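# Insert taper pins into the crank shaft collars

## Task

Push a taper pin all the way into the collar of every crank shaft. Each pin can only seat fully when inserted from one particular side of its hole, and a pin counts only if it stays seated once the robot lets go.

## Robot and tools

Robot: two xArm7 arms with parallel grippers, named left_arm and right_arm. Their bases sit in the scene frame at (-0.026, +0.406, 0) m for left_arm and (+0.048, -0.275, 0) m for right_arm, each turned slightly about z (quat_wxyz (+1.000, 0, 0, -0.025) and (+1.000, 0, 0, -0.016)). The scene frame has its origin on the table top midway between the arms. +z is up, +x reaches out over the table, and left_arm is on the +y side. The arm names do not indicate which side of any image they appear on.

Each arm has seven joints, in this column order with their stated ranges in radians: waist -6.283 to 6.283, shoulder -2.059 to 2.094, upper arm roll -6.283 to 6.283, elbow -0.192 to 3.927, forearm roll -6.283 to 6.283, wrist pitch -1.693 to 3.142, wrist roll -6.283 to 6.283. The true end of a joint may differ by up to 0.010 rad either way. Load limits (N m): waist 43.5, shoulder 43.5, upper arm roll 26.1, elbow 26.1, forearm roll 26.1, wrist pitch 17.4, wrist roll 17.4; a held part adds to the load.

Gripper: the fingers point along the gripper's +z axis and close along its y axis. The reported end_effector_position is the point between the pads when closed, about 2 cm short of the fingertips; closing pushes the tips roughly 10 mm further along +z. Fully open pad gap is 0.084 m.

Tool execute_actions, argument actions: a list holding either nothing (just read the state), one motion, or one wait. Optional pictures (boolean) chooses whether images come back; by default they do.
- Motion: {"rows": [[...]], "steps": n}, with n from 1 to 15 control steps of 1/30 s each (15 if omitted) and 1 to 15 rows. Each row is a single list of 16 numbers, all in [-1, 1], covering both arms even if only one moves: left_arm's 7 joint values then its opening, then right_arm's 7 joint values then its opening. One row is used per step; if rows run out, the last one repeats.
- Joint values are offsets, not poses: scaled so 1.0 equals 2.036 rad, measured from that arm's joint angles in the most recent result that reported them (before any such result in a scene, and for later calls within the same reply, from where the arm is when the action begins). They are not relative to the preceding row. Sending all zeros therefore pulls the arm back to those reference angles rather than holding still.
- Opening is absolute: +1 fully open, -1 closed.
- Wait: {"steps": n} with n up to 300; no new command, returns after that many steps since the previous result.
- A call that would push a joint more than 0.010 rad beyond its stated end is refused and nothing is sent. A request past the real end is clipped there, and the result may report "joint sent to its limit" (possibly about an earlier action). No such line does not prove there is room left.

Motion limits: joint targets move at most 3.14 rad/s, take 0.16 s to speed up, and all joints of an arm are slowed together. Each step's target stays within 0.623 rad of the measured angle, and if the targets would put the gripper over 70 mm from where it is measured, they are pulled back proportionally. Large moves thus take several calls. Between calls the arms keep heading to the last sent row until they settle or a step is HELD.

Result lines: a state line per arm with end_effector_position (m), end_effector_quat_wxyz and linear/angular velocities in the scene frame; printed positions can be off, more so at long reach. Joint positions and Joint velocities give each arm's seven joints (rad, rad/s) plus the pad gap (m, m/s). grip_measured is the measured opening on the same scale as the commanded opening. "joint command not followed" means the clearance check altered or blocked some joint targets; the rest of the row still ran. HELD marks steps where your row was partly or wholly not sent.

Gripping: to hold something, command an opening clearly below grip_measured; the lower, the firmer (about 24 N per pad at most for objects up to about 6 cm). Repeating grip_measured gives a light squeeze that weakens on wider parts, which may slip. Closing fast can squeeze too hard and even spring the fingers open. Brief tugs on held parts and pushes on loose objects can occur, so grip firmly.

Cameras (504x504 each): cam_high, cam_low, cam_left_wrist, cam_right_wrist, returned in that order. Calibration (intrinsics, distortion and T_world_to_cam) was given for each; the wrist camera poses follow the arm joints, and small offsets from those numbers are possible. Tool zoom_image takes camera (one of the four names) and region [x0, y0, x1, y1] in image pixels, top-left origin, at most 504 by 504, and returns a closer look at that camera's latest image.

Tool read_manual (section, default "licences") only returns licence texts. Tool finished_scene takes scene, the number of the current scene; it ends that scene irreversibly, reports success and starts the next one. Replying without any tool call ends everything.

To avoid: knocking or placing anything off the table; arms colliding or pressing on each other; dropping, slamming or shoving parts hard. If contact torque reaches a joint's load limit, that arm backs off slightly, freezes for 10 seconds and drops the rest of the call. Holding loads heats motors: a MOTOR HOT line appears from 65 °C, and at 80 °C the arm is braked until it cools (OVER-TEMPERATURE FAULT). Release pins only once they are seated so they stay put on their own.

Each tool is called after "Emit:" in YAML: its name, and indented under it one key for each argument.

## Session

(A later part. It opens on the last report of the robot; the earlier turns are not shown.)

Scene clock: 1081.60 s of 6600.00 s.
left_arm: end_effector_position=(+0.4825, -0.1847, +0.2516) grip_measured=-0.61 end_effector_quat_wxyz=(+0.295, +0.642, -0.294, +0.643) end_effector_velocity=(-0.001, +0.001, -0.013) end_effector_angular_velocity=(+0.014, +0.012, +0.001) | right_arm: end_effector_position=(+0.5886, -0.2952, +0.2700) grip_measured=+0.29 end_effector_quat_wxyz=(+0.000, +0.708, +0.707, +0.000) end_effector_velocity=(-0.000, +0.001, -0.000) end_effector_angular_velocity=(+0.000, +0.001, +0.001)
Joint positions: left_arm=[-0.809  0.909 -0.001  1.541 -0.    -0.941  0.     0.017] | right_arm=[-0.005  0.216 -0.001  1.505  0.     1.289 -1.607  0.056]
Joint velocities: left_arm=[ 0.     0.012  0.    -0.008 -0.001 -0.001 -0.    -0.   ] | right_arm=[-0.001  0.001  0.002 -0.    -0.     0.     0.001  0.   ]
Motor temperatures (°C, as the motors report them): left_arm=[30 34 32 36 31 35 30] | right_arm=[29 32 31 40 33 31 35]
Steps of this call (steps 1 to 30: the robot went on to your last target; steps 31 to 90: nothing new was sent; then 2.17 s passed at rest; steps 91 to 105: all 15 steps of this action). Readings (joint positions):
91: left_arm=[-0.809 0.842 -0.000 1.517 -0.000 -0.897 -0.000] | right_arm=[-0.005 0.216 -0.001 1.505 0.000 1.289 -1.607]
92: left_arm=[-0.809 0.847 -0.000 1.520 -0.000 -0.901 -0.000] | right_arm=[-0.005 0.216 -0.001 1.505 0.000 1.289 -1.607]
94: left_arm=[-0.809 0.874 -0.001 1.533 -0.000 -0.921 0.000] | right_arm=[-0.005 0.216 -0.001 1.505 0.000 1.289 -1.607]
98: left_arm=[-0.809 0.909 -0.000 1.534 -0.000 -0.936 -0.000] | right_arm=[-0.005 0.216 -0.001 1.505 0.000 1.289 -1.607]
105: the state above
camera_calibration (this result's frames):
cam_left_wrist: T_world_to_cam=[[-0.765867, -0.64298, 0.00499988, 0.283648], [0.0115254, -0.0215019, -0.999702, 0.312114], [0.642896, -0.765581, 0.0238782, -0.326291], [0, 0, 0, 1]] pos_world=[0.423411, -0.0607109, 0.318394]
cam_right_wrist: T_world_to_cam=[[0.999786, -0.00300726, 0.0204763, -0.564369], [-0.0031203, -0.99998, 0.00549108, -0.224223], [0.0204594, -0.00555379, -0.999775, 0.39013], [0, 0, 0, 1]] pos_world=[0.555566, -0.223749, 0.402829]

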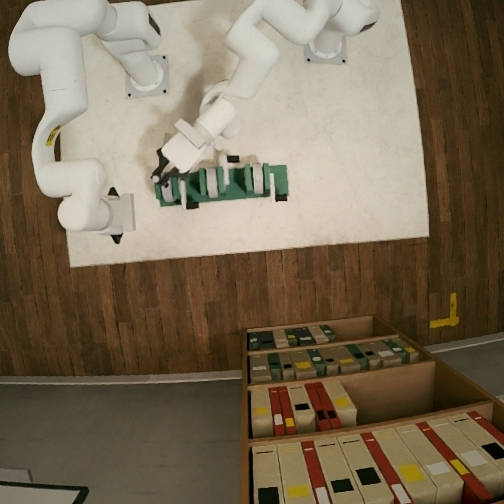

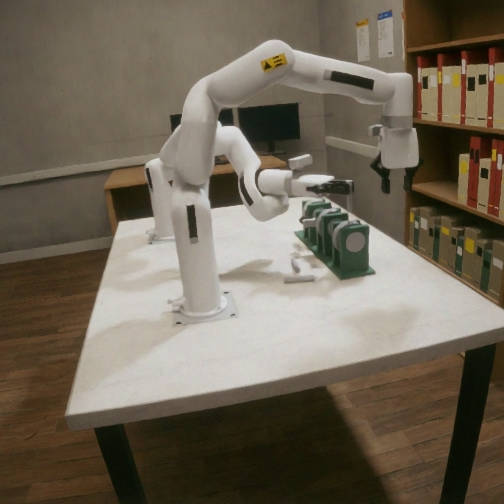

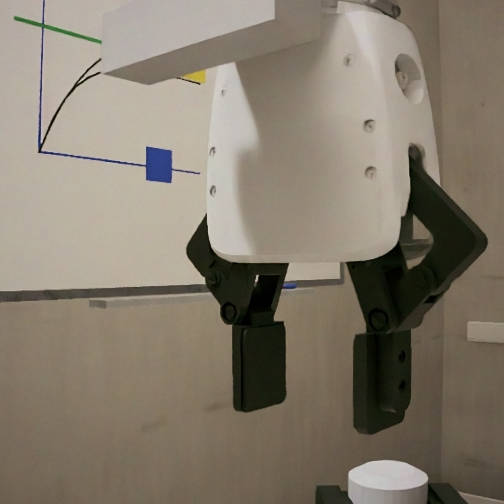

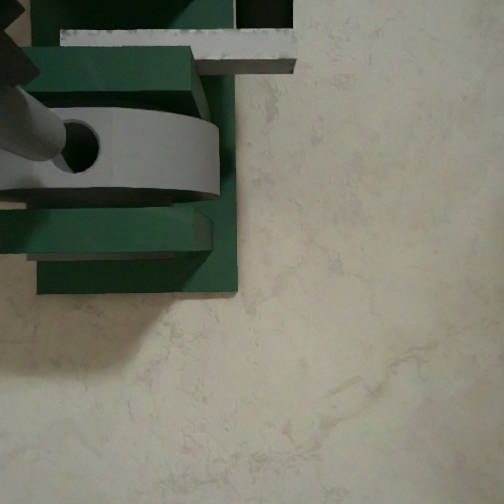

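Emit:
execute_actions:
  actions:
    - {"rows": [[0.0019,0.016,0,0.0114,0,-0.0034,0,-0.85, 0,0,0,0,0,0,0,0.3]], "steps": 15}

Emit:
zoom_image:
  camera: "cam_right_wrist"
  region: [0, 70, 160, 230]

Scene clock: 1090.83 s of 6600.00 s.
left_arm: end_effector_position=(+0.4863, -0.1846, +0.2403) grip_measured=-0.61 end_effector_quat_wxyz=(+0.294, +0.643, -0.293, +0.643) end_effector_velocity=(+0.001, +0.001, -0.006) end_effector_angular_velocity=(+0.007, +0.006, +0.002) | right_arm: end_effector_position=(+0.5886, -0.2952, +0.2700) grip_measured=+0.29 end_effector_quat_wxyz=(+0.000, +0.708, +0.707, +0.000) end_effector_velocity=(-0.000, +0.001, -0.001) end_effector_angular_velocity=(+0.000, +0.002, +0.000)
Joint positions: left_arm=[-0.806  0.941 -0.001  1.564  0.    -0.948  0.     0.017] | right_arm=[-0.005  0.216 -0.001  1.505  0.     1.289 -1.607  0.056]
Joint velocities: left_arm=[ 0.001  0.007  0.001 -0.002 -0.     0.    -0.    -0.   ] | right_arm=[ 0.     0.001  0.001 -0.001  0.     0.     0.001  0.   ]
Motor temperatures (°C, as the motors report them): left_arm=[30 34 32 36 31 35 30] | right_arm=[29 32 31 40 33 31 35]
Steps of this call (steps 1 to 15: the robot went on to your last target; steps 16 to 90: nothing new was sent; then 5.73 s passed at rest; steps 91 to 105: all 15 steps of this action). Readings (joint positions):
91: left_arm=[-0.809 0.911 -0.000 1.541 -0.000 -0.941 -0.000] | right_arm=[-0.005 0.216 -0.001 1.505 0.000 1.289 -1.607]
92: left_arm=[-0.809 0.915 -0.001 1.546 0.000 -0.943 0.000] | right_arm=[-0.005 0.216 -0.001 1.505 0.000 1.289 -1.607]
94: left_arm=[-0.807 0.930 -0.001 1.557 0.000 -0.946 0.000] | right_arm=[-0.005 0.216 -0.001 1.505 0.000 1.289 -1.607]
98: left_arm=[-0.806 0.941 -0.000 1.561 -0.000 -0.947 -0.000] | right_arm=[-0.005 0.216 -0.001 1.505 0.000 1.289 -1.607]
105: the state above
camera_calibration (this result's frames):
cam_left_wrist: T_world_to_cam=[[-0.763463, -0.645831, 0.00508296, 0.284929], [0.0103608, -0.0201164, -0.999744, 0.301621], [0.645768, -0.763215, 0.0220494, -0.328912], [0, 0, 0, 1]] pos_world=[0.426808, -0.0609471, 0.307348]
cam_right_wrist: T_world_to_cam=[[0.999786, -0.00300725, 0.0204763, -0.564369], [-0.0031203, -0.99998, 0.0054911, -0.224223], [0.0204594, -0.00555381, -0.999775, 0.39013], [0, 0, 0, 1]] pos_world=[0.555566, -0.223749, 0.402829]

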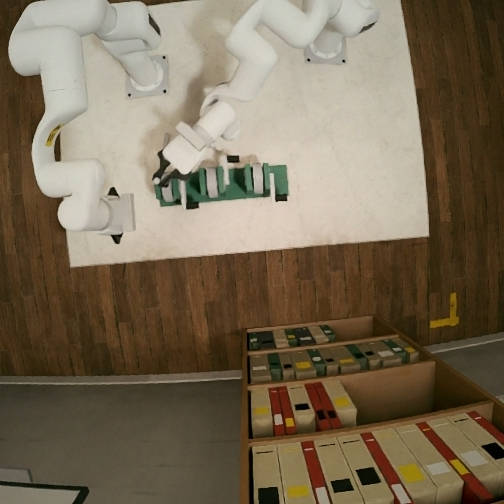

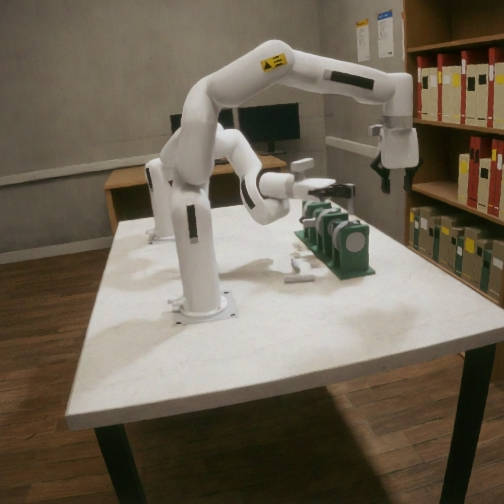

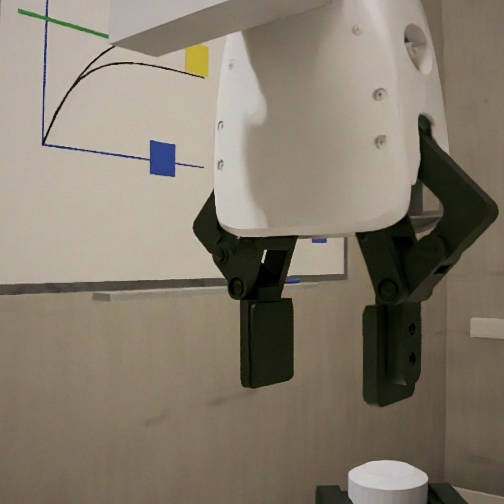

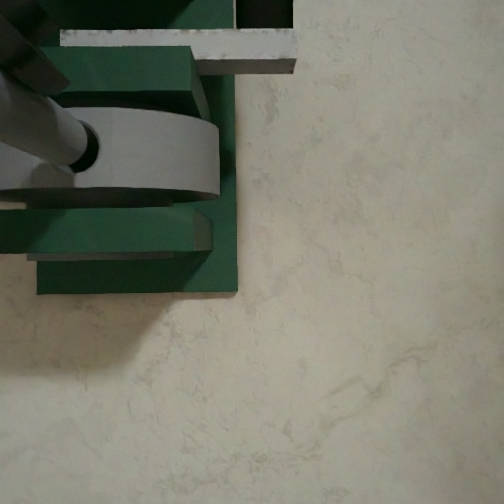

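Region (0, 70, 160, 230) of cam_right_wrist's 504x504 image, scaled by 3.150, with more detail than that image has.

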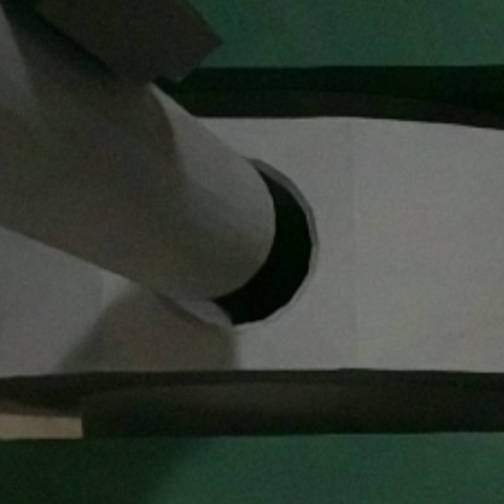

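Emit:
execute_actions:
  actions:
    - {"rows": [[0,0.005,0,0.002,0,-0.0025,0,-0.85, 0,0,0,0,0,0,0,0.3],[0,0.009,0,0.004,0,-0.005,0,-0.85, 0,0,0,0,0,0,0,0.3],[0,0.009,0,0.004,0,-0.005,0,-0.85, 0,0,0,0,0,0,0,0.3],[0,0.013,0,0.006,0,-0.007,0,-0.85, 0,0,0,0,0,0,0,0.3],[0,0.013,0,0.006,0,-0.007,0,-0.85, 0,0,0,0,0,0,0,0.3],[0,0.0183,0,0.0085,0,-0.0096,0,-0.85, 0,0,0,0,0,0,0,0.3]], "steps": 15}

Emit:
zoom_image:
  camera: "cam_right_wrist"
  region: [0, 30, 200, 230]

Scene clock: 1098.37 s of 6600.00 s.
left_arm: end_effector_position=(+0.4863, -0.1846, +0.2256) grip_measured=-0.61 end_effector_quat_wxyz=(+0.294, +0.643, -0.293, +0.643) end_effector_velocity=(+0.000, -0.001, +0.005) end_effector_angular_velocity=(-0.010, -0.007, +0.000) | right_arm: end_effector_position=(+0.5886, -0.2952, +0.2700) grip_measured=+0.29 end_effector_quat_wxyz=(+0.000, +0.708, +0.707, +0.000) end_effector_velocity=(-0.000, -0.001, -0.001) end_effector_angular_velocity=(-0.000, +0.001, +0.001)
Joint positions: left_arm=[-0.806  0.977 -0.001  1.582  0.    -0.967  0.     0.017] | right_arm=[-0.005  0.216 -0.001  1.505  0.     1.289 -1.607  0.056]
Joint velocities: left_arm=[-0.     0.    -0.     0.007 -0.001 -0.005 -0.001  0.   ] | right_arm=[-0.     0.001 -0.001 -0.001 -0.     0.    -0.002 -0.   ]
Motor temperatures (°C, as the motors report them): left_arm=[30 34 32 36 31 35 30] | right_arm=[29 32 31 40 33 31 35]
Steps of this call (steps 1 to 15: the robot went on to your last target; steps 16 to 90: nothing new was sent; then 4.03 s passed at rest; steps 91 to 105: all 15 steps of this action). Readings (joint positions):
91: left_arm=[-0.806 0.942 -0.001 1.564 -0.000 -0.948 0.000] | right_arm=[-0.005 0.216 -0.001 1.505 0.000 1.289 -1.607]
92: left_arm=[-0.806 0.944 -0.001 1.566 -0.000 -0.950 0.000] | right_arm=[-0.005 0.216 -0.001 1.505 0.000 1.289 -1.607]
94: left_arm=[-0.806 0.952 -0.001 1.570 0.000 -0.954 0.000] | right_arm=[-0.005 0.216 -0.001 1.505 0.000 1.289 -1.607]
98: left_arm=[-0.806 0.971 -0.001 1.577 0.000 -0.963 0.000] | right_arm=[-0.005 0.216 -0.001 1.505 0.000 1.289 -1.607]
105: the state above
camera_calibration (this result's frames):
cam_left_wrist: T_world_to_cam=[[-0.763456, -0.64584, 0.00509393, 0.285], [0.010515, -0.0203151, -0.999738, 0.286771], [0.645775, -0.763202, 0.0223007, -0.328695], [0, 0, 0, 1]] pos_world=[0.426832, -0.0609703, 0.292574]
cam_right_wrist: T_world_to_cam=[[0.999786, -0.00300733, 0.0204765, -0.564369], [-0.00312038, -0.99998, 0.00549107, -0.224223], [0.0204595, -0.00555379, -0.999775, 0.39013], [0, 0, 0, 1]] pos_world=[0.555566, -0.223749, 0.40283]

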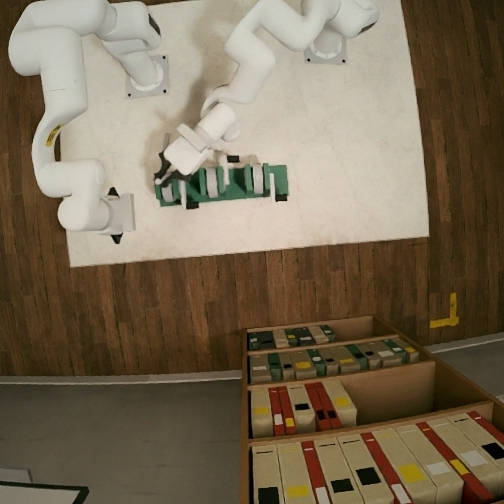

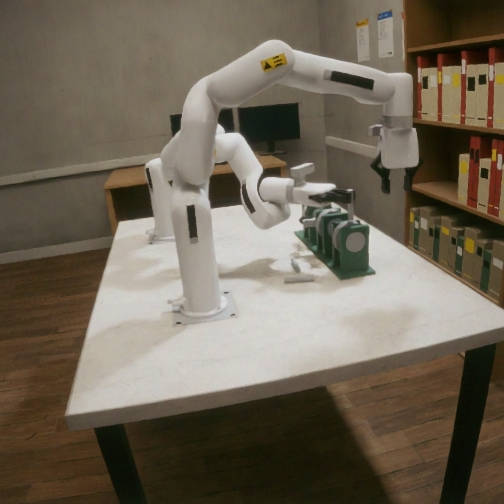

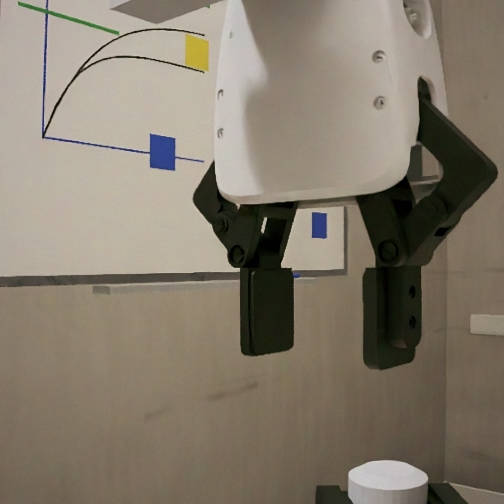

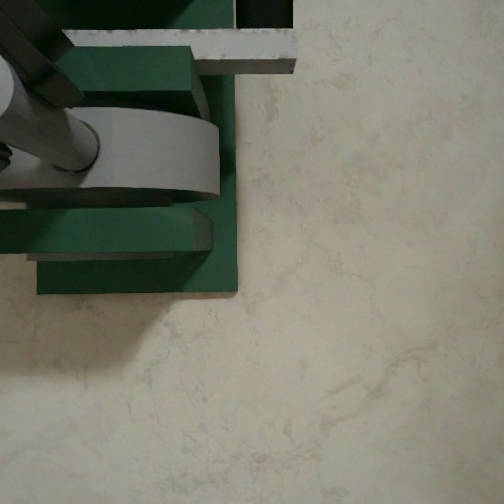

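Region (0, 30, 200, 230) of cam_right_wrist's 504x504 image, scaled by 2.520, with more detail than that image has.

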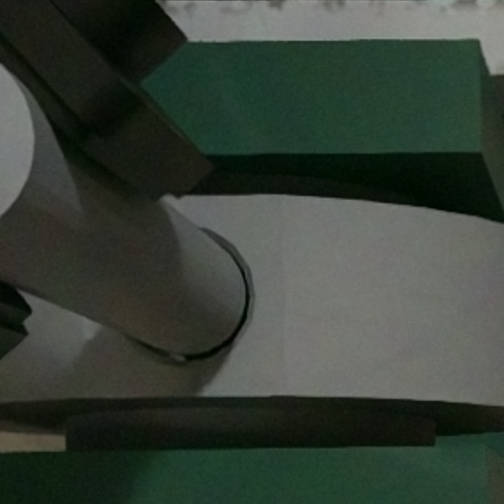

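Emit:
execute_actions:
  actions:
    - {"rows": [[0,0.004,0,0.002,0,-0.002,0,-0.85, 0,0,0,0,0,0,0,0.3],[0,0.008,0,0.004,0,-0.004,0,-0.85, 0,0,0,0,0,0,0,0.3],[0,0.0126,0,0.0056,0,-0.0064,0,-0.85, 0,0,0,0,0,0,0,0.3],[0,0.0126,0,0.0056,0,-0.0064,0,-0.85, 0,0,0,0,0,0,0,0.3],[0,0.0126,0,0.0056,0,-0.0064,0,-0.85, 0,0,0,0,0,0,0,0.3],[0,0.0126,0,0.0056,0,-0.0064,0,-0.85, 0,0,0,0,0,0,0,0.3],[0,0.0126,0,0.0056,0,-0.0064,0,-0.85, 0,0,0,0,0,0,0,0.3],[0,0.0126,0,0.0056,0,-0.0064,0,-0.85, 0,0,0,0,0,0,0,0.3],[0,0.0126,0,0.0056,0,-0.0064,0,-0.85, 0,0,0,0,0,0,0,0.3],[0,0.0126,0,0.0056,0,-0.0064,0,-0.6, 0,0,0,0,0,0,0,0.3],[0,0.0126,0,0.0056,0,-0.0064,0,-0.5, 0,0,0,0,0,0,0,0.3],[0,0.0126,0,0.0056,0,-0.0064,0,-0.4, 0,0,0,0,0,0,0,0.3],[0,0.0126,0,0.0056,0,-0.0064,0,-0.3, 0,0,0,0,0,0,0,0.3],[0,0.0126,0,0.0056,0,-0.0064,0,-0.1, 0,0,0,0,0,0,0,0.3],[0,0.0126,0,0.0056,0,-0.0064,0,0.1, 0,0,0,0,0,0,0,0.3]], "steps": 15}
  pictures: false

Emit:
execute_actions:
  actions:
    - {"steps": 10}

Emit:
zoom_image:
  camera: "cam_right_wrist"
  region: [0, 30, 200, 230]

Scene clock: 1110.10 s of 6600.00 s.
left_arm: end_effector_position=(+0.4861, -0.1843, +0.2146) grip_measured=-0.04 end_effector_quat_wxyz=(+0.294, +0.644, -0.294, +0.643) end_effector_velocity=(-0.000, -0.000, -0.002) end_effector_angular_velocity=(+0.001, +0.001, -0.001) | right_arm: end_effector_position=(+0.5886, -0.2952, +0.2700) grip_measured=+0.29 end_effector_quat_wxyz=(+0.000, +0.708, +0.707, +0.000) end_effector_velocity=(-0.000, +0.000, -0.000) end_effector_angular_velocity=(-0.000, +0.001, +0.000)
Joint positions: left_arm=[-0.806  1.003 -0.001  1.593 -0.    -0.98   0.     0.042] | right_arm=[-0.005  0.216 -0.001  1.505  0.     1.289 -1.607  0.056]
Joint velocities: left_arm=[-0.     0.003 -0.     0.001  0.    -0.    -0.     0.213] | right_arm=[ 0.001  0.     0.     0.    -0.     0.001  0.    -0.   ]
Motor temperatures (°C, as the motors report them): left_arm=[30 35 32 36 31 35 30] | right_arm=[29 32 31 40 33 31 35]
Steps of this call (steps 1 to 15: the robot went on to your last target; steps 16 to 90: nothing new was sent; then 8.23 s passed at rest; steps 91 to 105: all 15 steps of this action). Readings (joint positions):
91: left_arm=[-0.806 0.979 -0.001 1.582 0.000 -0.968 0.000] | right_arm=[-0.005 0.216 -0.001 1.505 0.000 1.289 -1.607]
92: left_arm=[-0.806 0.980 -0.001 1.583 0.000 -0.969 0.000] | right_arm=[-0.005 0.216 -0.001 1.505 0.000 1.289 -1.607]
94: left_arm=[-0.806 0.989 -0.001 1.589 0.000 -0.974 0.000] | right_arm=[-0.005 0.216 -0.001 1.505 0.000 1.289 -1.607]
98: left_arm=[-0.806 1.001 -0.001 1.592 0.000 -0.980 0.000] | right_arm=[-0.005 0.216 -0.001 1.505 0.000 1.289 -1.607]
105: the state above

Scene clock: 1110.43 s of 6600.00 s.
left_arm: end_effector_position=(+0.4861, -0.1844, +0.2146) grip_measured=+0.09 end_effector_quat_wxyz=(+0.294, +0.644, -0.293, +0.643) end_effector_velocity=(+0.000, -0.000, +0.001) end_effector_angular_velocity=(-0.003, -0.000, +0.000) | right_arm: end_effector_position=(+0.5886, -0.2952, +0.2700) grip_measured=+0.29 end_effector_quat_wxyz=(+0.000, +0.708, +0.707, +0.000) end_effector_velocity=(+0.000, +0.000, +0.000) end_effector_angular_velocity=(+0.001, -0.001, +0.001)
Joint positions: left_arm=[-0.806  1.003 -0.001  1.593  0.    -0.98   0.     0.048] | right_arm=[-0.005  0.216 -0.001  1.505  0.     1.289 -1.607  0.056]
Joint velocities: left_arm=[-0.    -0.001  0.     0.001 -0.    -0.    -0.001 -0.   ] | right_arm=[ 0.001  0.    -0.     0.001  0.001 -0.001 -0.001 -0.   ]
Motor temperatures (°C, as the motors report them): left_arm=[30 35 32 36 31 35 30] | right_arm=[29 32 31 40 33 31 35]
Steps of this call (steps 1 to 10: the robot went on to your last target). Readings (joint positions):
1: left_arm=[-0.806 1.003 -0.001 1.593 -0.000 -0.980 0.000] | right_arm=[-0.005 0.216 -0.001 1.505 0.000 1.289 -1.607]
2: left_arm=[-0.806 1.003 -0.001 1.593 -0.000 -0.980 0.000] | right_arm=[-0.005 0.216 -0.001 1.505 0.000 1.289 -1.607]
4: left_arm=[-0.806 1.003 -0.001 1.593 0.000 -0.980 0.000] | right_arm=[-0.005 0.216 -0.001 1.505 0.000 1.289 -1.607]
8: left_arm=[-0.806 1.003 -0.001 1.593 0.000 -0.980 0.000] | right_arm=[-0.005 0.216 -0.001 1.505 0.000 1.289 -1.607]
10: the state above
camera_calibration (this result's frames):
cam_left_wrist: T_world_to_cam=[[-0.763441, -0.645857, 0.0051157, 0.285044], [0.00971704, -0.019405, -0.999764, 0.276376], [0.645805, -0.763211, 0.0210904, -0.327884], [0, 0, 0, 1]] pos_world=[0.426678, -0.0607837, 0.281768]
cam_right_wrist: T_world_to_cam=[[0.999786, -0.00300725, 0.0204763, -0.564369], [-0.0031203, -0.99998, 0.00549107, -0.224223], [0.0204594, -0.00555379, -0.999775, 0.39013], [0, 0, 0, 1]] pos_world=[0.555566, -0.223749, 0.40283]

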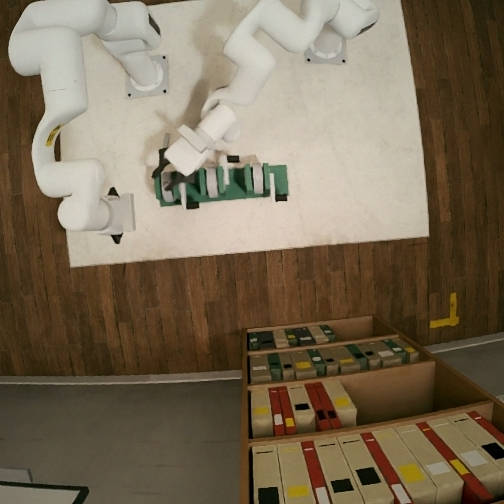

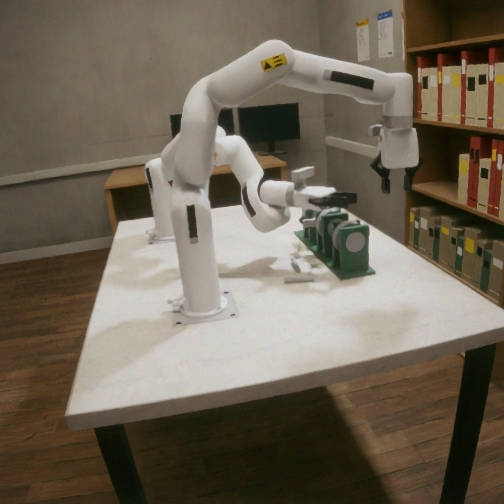

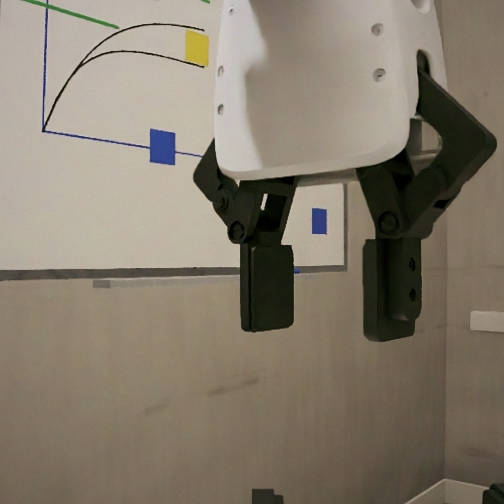

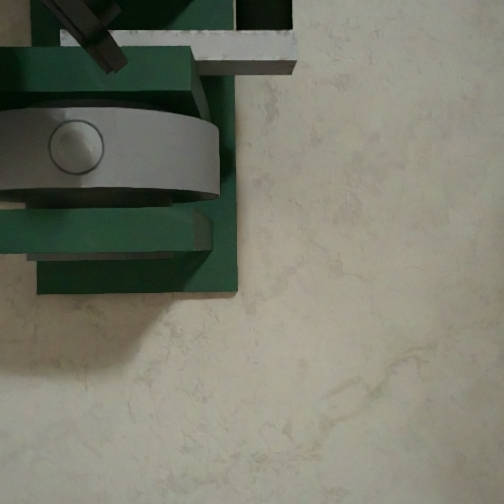

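Region (0, 30, 200, 230) of cam_right_wrist's 504x504 image, scaled by 2.520, with more detail than that image has.

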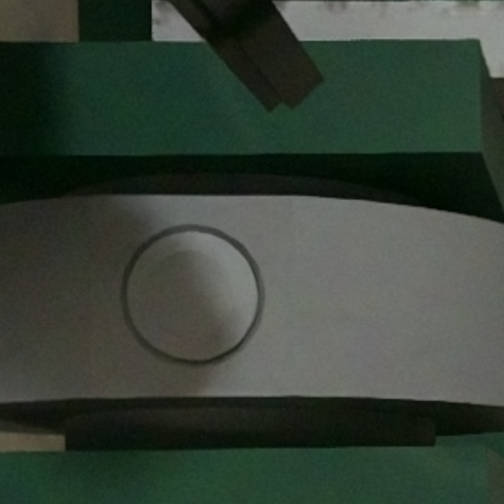

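Emit:
execute_actions:
  actions:
    - {"rows": [[0,-0.1,0,-0.03,0,0.07,0,0.1, 0,0,0,0,0,0,0,0.3],[0,-0.2,0,-0.08,0,0.12,0,0.1, 0,0,0,0,0,0,0,0.3],[0.05,-0.3,0,-0.2,0,0.15,0,0.1, 0,0,0,0,0,0,0,0.3]], "steps": 15}
  pictures: false

Emit:
execute_actions:
  actions:
    - {"steps": 15}

Emit:
zoom_image:
  camera: "cam_low"
  region: [290, 190, 390, 290]

Scene clock: 1120.60 s of 6600.00 s.
left_arm: end_effector_position=(+0.4997, -0.1025, +0.3687) grip_measured=+0.09 end_effector_quat_wxyz=(+0.254, +0.681, -0.276, +0.629) end_effector_velocity=(-0.017, +0.236, +0.281) end_effector_angular_velocity=(+0.065, +0.061, +0.217) | right_arm: end_effector_position=(+0.5886, -0.2952, +0.2700) grip_measured=+0.29 end_effector_quat_wxyz=(+0.000, +0.708, +0.707, +0.000) end_effector_velocity=(-0.000, -0.000, +0.000) end_effector_angular_velocity=(+0.000, -0.000, -0.001)
Joint positions: left_arm=[-0.719  0.473  0.     1.246 -0.    -0.716  0.     0.048] | right_arm=[-0.005  0.216 -0.001  1.505  0.     1.289 -1.607  0.056]
Joint velocities: left_arm=[ 0.203 -1.069  0.014 -0.689 -0.002  0.469  0.     0.   ] | right_arm=[-0.001 -0.001  0.    -0.001  0.     0.    -0.     0.   ]
Motor temperatures (°C, as the motors report them): left_arm=[30 35 32 36 31 35 30] | right_arm=[29 32 31 40 33 31 35]
Steps of this call (steps 1 to 15: the robot went on to your last target; steps 16 to 90: nothing new was sent; then 6.67 s passed at rest; steps 91 to 105: all 15 steps of this action). Readings (joint positions):
91: left_arm=[-0.806 1.003 -0.001 1.593 0.000 -0.980 0.000] | right_arm=[-0.005 0.216 -0.001 1.505 0.000 1.289 -1.607]
92: left_arm=[-0.806 0.998 -0.001 1.590 -0.000 -0.975 -0.000] | right_arm=[-0.005 0.216 -0.001 1.505 0.000 1.289 -1.607]
94: left_arm=[-0.805 0.957 -0.001 1.567 0.000 -0.943 -0.000] | right_arm=[-0.005 0.216 -0.001 1.505 0.000 1.289 -1.607]
98: left_arm=[-0.780 0.780 -0.002 1.463 0.000 -0.864 0.000] | right_arm=[-0.005 0.216 -0.001 1.505 0.000 1.289 -1.607]
105: the state above

Scene clock: 1121.10 s of 6600.00 s.
left_arm: end_effector_position=(+0.4961, -0.0853, +0.3817) grip_measured=+0.09 end_effector_quat_wxyz=(+0.247, +0.691, -0.274, +0.622) end_effector_velocity=(-0.000, +0.002, +0.006) end_effector_angular_velocity=(-0.004, -0.007, +0.002) | right_arm: end_effector_position=(+0.5886, -0.2952, +0.2700) grip_measured=+0.29 end_effector_quat_wxyz=(+0.000, +0.708, +0.707, +0.000) end_effector_velocity=(+0.000, +0.001, -0.000) end_effector_angular_velocity=(-0.001, -0.000, +0.002)
Joint positions: left_arm=[-0.704  0.394 -0.001  1.186  0.    -0.675  0.     0.048] | right_arm=[-0.005  0.216 -0.001  1.505  0.     1.289 -1.607  0.056]
Joint velocities: left_arm=[ 0.002 -0.01   0.    -0.002  0.001  0.     0.002 -0.   ] | right_arm=[ 0.001  0.001  0.001 -0.    -0.001 -0.002 -0.001  0.   ]
Motor temperatures (°C, as the motors report them): left_arm=[30 35 32 36 31 35 30] | right_arm=[29 32 31 40 33 31 35]
Steps of this call (steps 1 to 15: the robot went on to your last target). Readings (joint positions):
1: left_arm=[-0.713 0.443 0.001 1.228 -0.000 -0.704 -0.000] | right_arm=[-0.005 0.216 -0.001 1.505 0.000 1.289 -1.607]
2: left_arm=[-0.709 0.424 0.001 1.216 -0.000 -0.695 -0.000] | right_arm=[-0.005 0.216 -0.001 1.505 0.000 1.289 -1.607]
4: left_arm=[-0.706 0.407 0.000 1.200 -0.000 -0.684 0.000] | right_arm=[-0.005 0.216 -0.001 1.505 0.000 1.289 -1.607]
8: left_arm=[-0.706 0.399 -0.002 1.187 0.000 -0.676 0.000] | right_arm=[-0.005 0.216 -0.001 1.505 0.000 1.289 -1.607]
15: the state above
camera_calibration (this result's frames):
cam_left_wrist: T_world_to_cam=[[-0.693927, -0.720019, 0.00613479, 0.314609], [-0.0630989, 0.0523208, -0.996635, 0.486265], [0.717275, -0.691979, -0.0817392, -0.252428], [0, 0, 0, 1]] pos_world=[0.430059, 0.0264075, 0.462065]
cam_right_wrist: T_world_to_cam=[[0.999786, -0.00300718, 0.0204764, -0.564369], [-0.00312023, -0.99998, 0.00549112, -0.224223], [0.0204595, -0.00555384, -0.999775, 0.39013], [0, 0, 0, 1]] pos_world=[0.555566, -0.223749, 0.40283]

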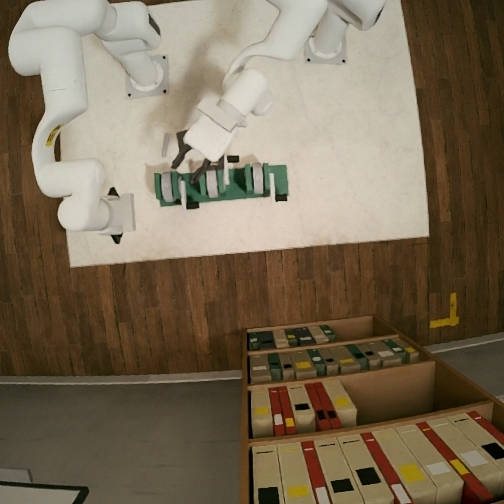

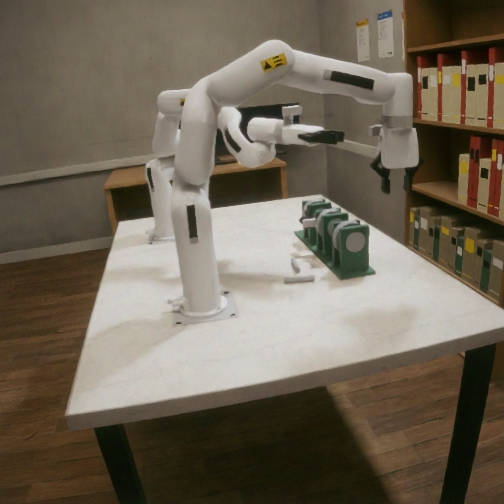

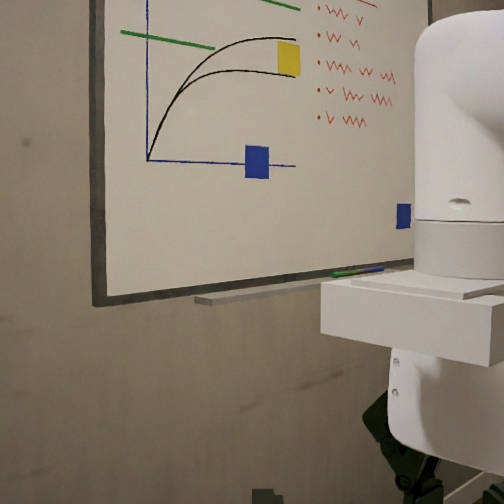

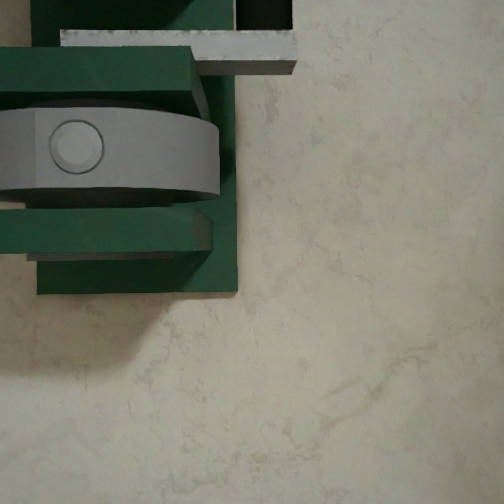

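Region (290, 190, 390, 290) of cam_low's 504x504 image, scaled by 5.040, with more detail than that image has.

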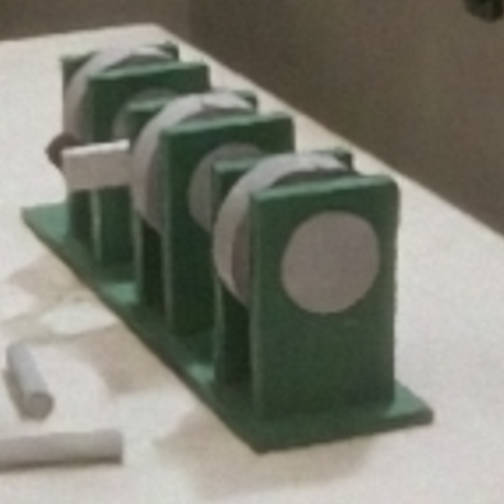

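Emit:
zoom_image:
  camera: "cam_right_wrist"
  region: [30, 100, 130, 200]

Region (30, 100, 130, 200) of cam_right_wrist's 504x504 image, scaled by 5.040, with more detail than that image has.

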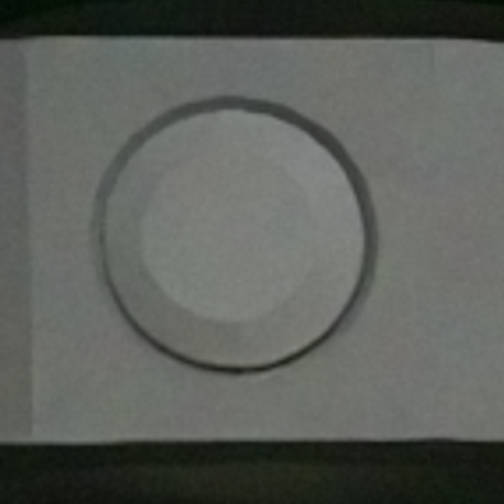

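Emit:
execute_actions:
  actions:
    - {"rows": [[0.107,0.05,0,0.255,0,0.926,0,-1, 0.1118,-0.1111,0,-0.237,0,-0.126,0.1115,-1]], "steps": 15}
  pictures: false

Emit:
execute_actions:
  actions:
    - {"steps": 20}

Scene clock: 1146.77 s of 6600.00 s.
left_arm: end_effector_position=(+0.6265, -0.0171, +0.3618) grip_measured=-1.00 end_effector_quat_wxyz=(+0.138, +0.837, -0.248, +0.468) end_effector_velocity=(+0.076, +0.237, -0.359) end_effector_angular_velocity=(+1.116, +1.708, +0.310) | right_arm: end_effector_position=(+0.5040, -0.1907, +0.2033) grip_measured=-1.00 end_effector_quat_wxyz=(-0.001, +0.706, +0.709, -0.001) end_effector_velocity=(-0.051, +0.029, -0.035) end_effector_angular_velocity=(+0.004, -0.036, -0.061)
Joint positions: left_arm=[-0.526  0.475  0.001  1.609 -0.     0.114 -0.     0.   ] | right_arm=[ 0.212  0.002  0.002  1.046  0.     1.048 -1.393  0.   ]
Joint velocities: left_arm=[ 0.295  0.132  0.016  0.665 -0.001  2.574  0.001  0.   ] | right_arm=[ 0.12  -0.136 -0.037 -0.27  -0.002 -0.171  0.145  0.   ]
Motor temperatures (°C, as the motors report them): left_arm=[30 34 32 36 31 35 30] | right_arm=[29 32 31 40 33 31 35]
Steps of this call (steps 1 to 15: the robot went on to your last target; steps 16 to 90: nothing new was sent; then 22.17 s passed at rest; steps 91 to 105: all 15 steps of this action). Readings (joint positions):
91: left_arm=[-0.704 0.392 -0.001 1.186 0.000 -0.674 0.000] | right_arm=[-0.005 0.215 -0.001 1.505 0.000 1.289 -1.607]
92: left_arm=[-0.702 0.394 -0.001 1.191 0.000 -0.668 0.000] | right_arm=[-0.003 0.213 -0.002 1.499 0.000 1.285 -1.604]
94: left_arm=[-0.688 0.403 -0.004 1.229 0.001 -0.617 0.000] | right_arm=[0.018 0.190 -0.006 1.452 -0.000 1.258 -1.580]
98: left_arm=[-0.624 0.430 -0.000 1.378 -0.000 -0.422 0.000] | right_arm=[0.103 0.109 0.001 1.277 0.000 1.168 -1.500]
105: the state above

Scene clock: 1147.43 s of 6600.00 s.
left_arm: end_effector_position=(+0.4999, +0.0924, +0.2008) grip_measured=-1.00 end_effector_quat_wxyz=(+0.002, +0.964, -0.266, +0.006) end_effector_velocity=(-0.027, +0.015, -0.001) end_effector_angular_velocity=(+0.062, +0.107, -0.002) | right_arm: end_effector_position=(+0.4996, -0.1882, +0.2004) grip_measured=-1.00 end_effector_quat_wxyz=(+0.000, +0.708, +0.707, +0.000) end_effector_velocity=(-0.000, +0.000, +0.000) end_effector_angular_velocity=(+0.000, +0.000, -0.002)
Joint positions: left_arm=[-0.487  0.495 -0.001  1.705  0.     1.196  0.     0.   ] | right_arm=[ 0.222 -0.011 -0.001  1.023  0.     1.033 -1.38   0.   ]
Joint velocities: left_arm=[ 0.001 -0.006 -0.003  0.018  0.     0.147 -0.001  0.   ] | right_arm=[ 0.001 -0.     0.     0.     0.     0.     0.003  0.   ]
Motor temperatures (°C, as the motors report them): left_arm=[30 34 32 36 31 35 30] | right_arm=[29 32 31 40 33 31 35]
Steps of this call (steps 1 to 20: the robot went on to your last target). Readings (joint positions):
1: left_arm=[-0.517 0.479 0.001 1.628 -0.000 0.199 -0.000] | right_arm=[0.215 -0.002 0.000 1.039 0.000 1.043 -1.389]
2: left_arm=[-0.511 0.482 0.002 1.643 -0.000 0.279 -0.000] | right_arm=[0.217 -0.005 -0.001 1.035 0.000 1.040 -1.386]
4: left_arm=[-0.504 0.486 0.001 1.660 -0.000 0.429 -0.000] | right_arm=[0.219 -0.008 -0.003 1.030 0.000 1.036 -1.383]
8: left_arm=[-0.498 0.491 -0.001 1.678 0.000 0.700 0.000] | right_arm=[0.221 -0.010 -0.002 1.025 0.000 1.033 -1.381]
20: the state above
camera_calibration (this result's frames):
cam_left_wrist: T_world_to_cam=[[-0.508252, -0.861113, 0.0128536, 0.36521], [-0.860885, 0.507595, -0.0350051, 0.460628], [0.0236189, -0.0288569, -0.999304, 0.322812], [0, 0, 0, 1]] pos_world=[0.574542, 0.0899902, 0.334017]
cam_right_wrist: T_world_to_cam=[[0.999783, -0.00265323, 0.0206805, -0.473633], [-0.00275895, -0.999983, 0.00508502, -0.117198], [0.0206666, -0.00514097, -0.999773, 0.322928], [0, 0, 0, 1]] pos_world=[0.466532, -0.116793, 0.333245]

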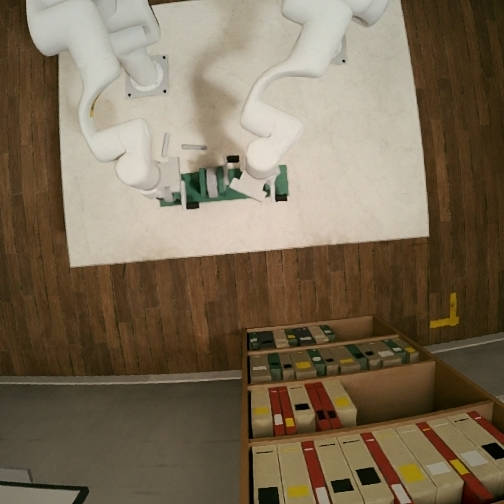

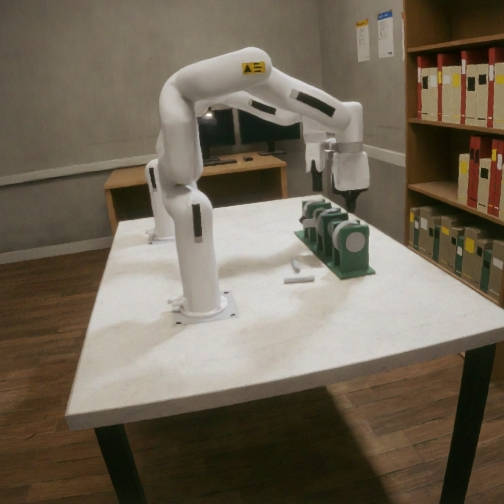

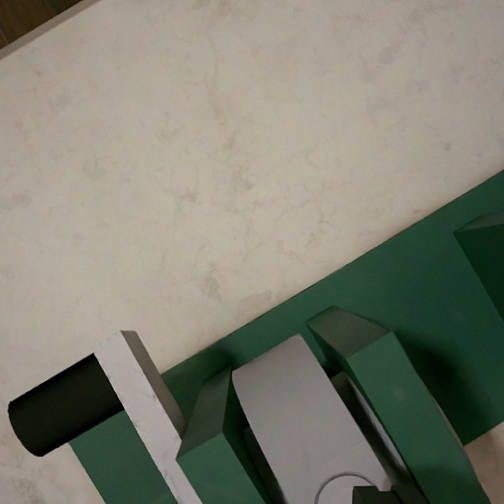

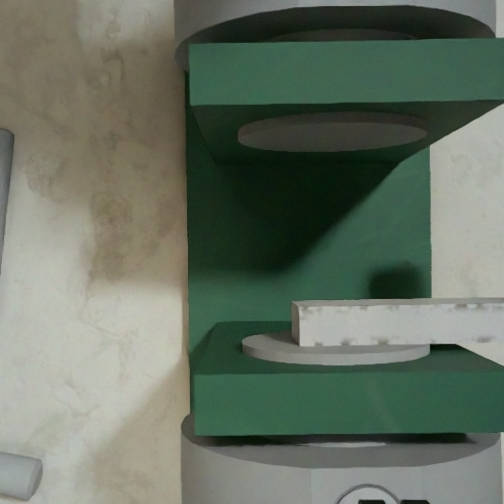

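Emit:
execute_actions:
  actions:
    - {"rows": [[0.0061,0,0,0,0,0.006,0,-1, 0,0,0,0,0,0,0,-1],[0.0061,0,0,0,0,0.006,0,-1, 0,0,0,0,0,0,0,-1],[0.0061,0,0,0,0,0.006,0,-1, 0,0,0,0,0,0,0,-1],[0.0061,0.002,0,-0.005,0,-0.002,0,-1, 0,0.0033,0,-0.005,0,-0.008,0,-1],[0.0061,0.004,0,-0.011,0,-0.008,0,-1, 0,0.0066,0,-0.01,0,-0.016,0,-1],[0.0061,0.004,0,-0.011,0,-0.008,0,-1, 0,0.0066,0,-0.01,0,-0.016,0,-1],[0.0061,0.0056,0,-0.016,0,-0.0144,0,-1, 0,0.01,0,-0.0144,0,-0.024,0,-1]], "steps": 15}

Scene clock: 1161.97 s of 6600.00 s.
left_arm: end_effector_position=(+0.5007, +0.1005, +0.1828) grip_measured=-1.00 end_effector_quat_wxyz=(+0.000, +0.966, -0.260, -0.001) end_effector_velocity=(+0.007, +0.000, +0.009) end_effector_angular_velocity=(-0.013, -0.025, +0.005) | right_arm: end_effector_position=(+0.4996, -0.1882, +0.1834) grip_measured=-1.00 end_effector_quat_wxyz=(-0.000, +0.708, +0.707, +0.000) end_effector_velocity=(+0.004, +0.001, +0.002) end_effector_angular_velocity=(+0.003, -0.018, +0.002)
Joint positions: left_arm=[-0.475  0.506 -0.001  1.673  0.     1.168  0.     0.   ] | right_arm=[ 0.222  0.009 -0.001  0.995  0.     0.985 -1.38   0.   ]
Joint velocities: left_arm=[ 0.003 -0.011  0.003  0.003  0.    -0.015  0.     0.   ] | right_arm=[ 0.    -0.002  0.001  0.    -0.    -0.017 -0.001  0.   ]
Motor temperatures (°C, as the motors report them): left_arm=[30 34 32 37 31 35 30] | right_arm=[29 32 31 40 33 31 35]
Steps of this call (steps 1 to 30: the robot went on to your last target; steps 31 to 90: nothing new was sent; then 11.03 s passed at rest; steps 91 to 105: all 15 steps of this action). Readings (joint positions):
91: left_arm=[-0.486 0.496 -0.001 1.705 0.000 1.210 0.000] | right_arm=[0.222 -0.011 -0.001 1.023 0.000 1.033 -1.380]
92: left_arm=[-0.484 0.496 -0.002 1.705 -0.000 1.210 0.000] | right_arm=[0.222 -0.011 -0.001 1.023 0.000 1.033 -1.380]
94: left_arm=[-0.478 0.495 -0.001 1.705 -0.000 1.208 0.000] | right_arm=[0.222 -0.010 -0.001 1.023 0.000 1.032 -1.380]
98: left_arm=[-0.474 0.501 0.000 1.686 0.000 1.184 -0.000] | right_arm=[0.222 0.001 -0.001 1.006 0.000 1.005 -1.380]
105: the state above
camera_calibration (this result's frames):
cam_left_wrist: T_world_to_cam=[[-0.497686, -0.867262, 0.0128876, 0.368097], [-0.867282, 0.497391, -0.0205883, 0.458161], [0.0114452, -0.0214236, -0.999705, 0.310489], [0, 0, 0, 1]] pos_world=[0.576998, 0.0980032, 0.315087]
cam_right_wrist: T_world_to_cam=[[0.999795, -0.00266567, 0.0200887, -0.473214], [-0.00277131, -0.999982, 0.00523231, -0.117131], [0.0200744, -0.00528691, -0.999785, 0.306191], [0, 0, 0, 1]] pos_world=[0.466646, -0.116772, 0.316244]

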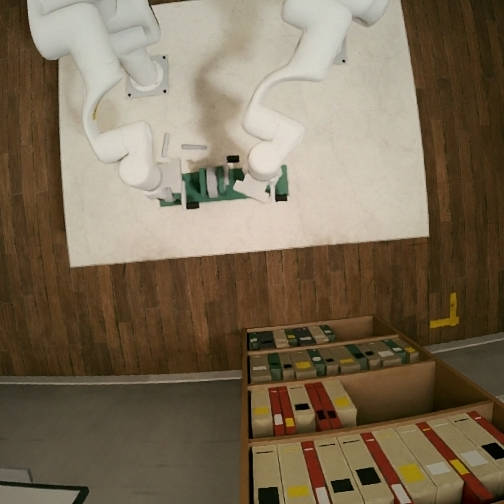

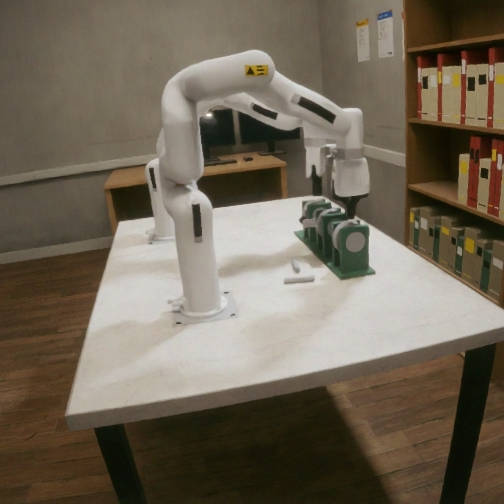

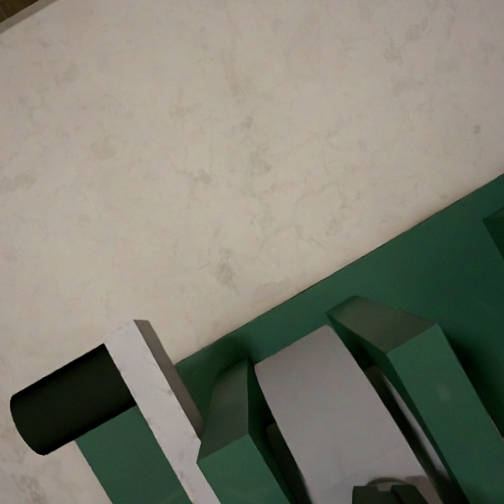

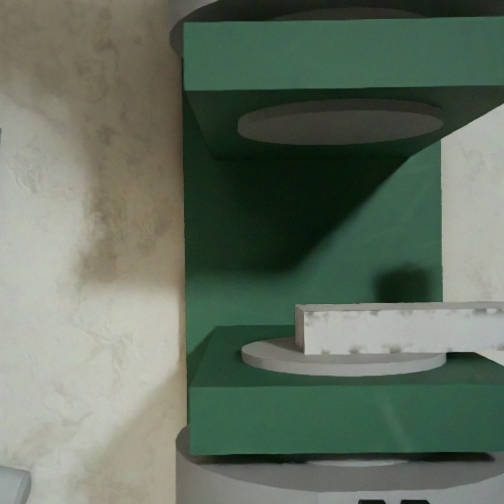

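Emit:
execute_actions:
  actions:
    - {"rows": [[0,0.0006,0,-0.002,0,-0.003,0,-1, 0,0.001,0,-0.002,0,-0.003,0,-1],[0,0.0012,0,-0.0038,0,-0.0052,0,-1, 0,0.0022,0,-0.0037,0,-0.0058,0,-1],[0,0.0012,0,-0.0038,0,-0.0052,0,-1, 0,0.0022,0,-0.0037,0,-0.0058,0,-1],[0,0.0018,0,-0.0056,0,-0.0078,0,-1, 0,0.0034,0,-0.0055,0,-0.0087,0,-1],[0,0.0018,0,-0.0056,0,-0.0078,0,-1, 0,0.0034,0,-0.0055,0,-0.0087,0,-1],[0,0.0025,0,-0.0075,0,-0.0106,0,-1, 0,0.0045,0,-0.0074,0,-0.0116,0,-1]], "steps": 15}
  pictures: false

Scene clock: 1169.07 s of 6600.00 s.
left_arm: end_effector_position=(+0.5009, +0.1004, +0.1752) grip_measured=-1.00 end_effector_quat_wxyz=(+0.000, +0.966, -0.260, +0.000) end_effector_velocity=(+0.001, -0.001, +0.002) end_effector_angular_velocity=(-0.003, -0.005, -0.001) | right_arm: end_effector_position=(+0.4991, -0.1883, +0.1751) grip_measured=-1.00 end_effector_quat_wxyz=(-0.000, +0.708, +0.707, -0.000) end_effector_velocity=(-0.000, -0.001, -0.002) end_effector_angular_velocity=(+0.000, +0.001, -0.002)
Joint positions: left_arm=[-0.475  0.511 -0.001  1.658  0.     1.147  0.     0.   ] | right_arm=[ 0.222  0.018 -0.001  0.98   0.     0.962 -1.38   0.   ]
Joint velocities: left_arm=[-0.    -0.003 -0.    -0.001 -0.    -0.004  0.001  0.   ] | right_arm=[ 0.     0.002 -0.002 -0.003  0.    -0.004  0.     0.   ]
Motor temperatures (°C, as the motors report them): left_arm=[30 34 32 37 31 35 30] | right_arm=[29 32 31 40 33 31 35]
Steps of this call (steps 1 to 15: the robot went on to your last target; steps 16 to 90: nothing new was sent; then 3.60 s passed at rest; steps 91 to 105: all 15 steps of this action). Readings (joint positions):
91: left_arm=[-0.474 0.507 -0.001 1.672 0.000 1.167 0.000] | right_arm=[0.222 0.010 -0.001 0.993 0.000 0.984 -1.380]
92: left_arm=[-0.474 0.507 -0.001 1.671 0.000 1.165 0.000] | right_arm=[0.222 0.010 -0.001 0.993 0.000 0.982 -1.380]
94: left_arm=[-0.475 0.508 -0.001 1.668 0.000 1.161 0.000] | right_arm=[0.222 0.012 -0.001 0.990 0.000 0.977 -1.380]
98: left_arm=[-0.475 0.511 -0.001 1.661 0.000 1.151 0.000] | right_arm=[0.222 0.017 -0.001 0.982 0.000 0.966 -1.380]
105: the state above


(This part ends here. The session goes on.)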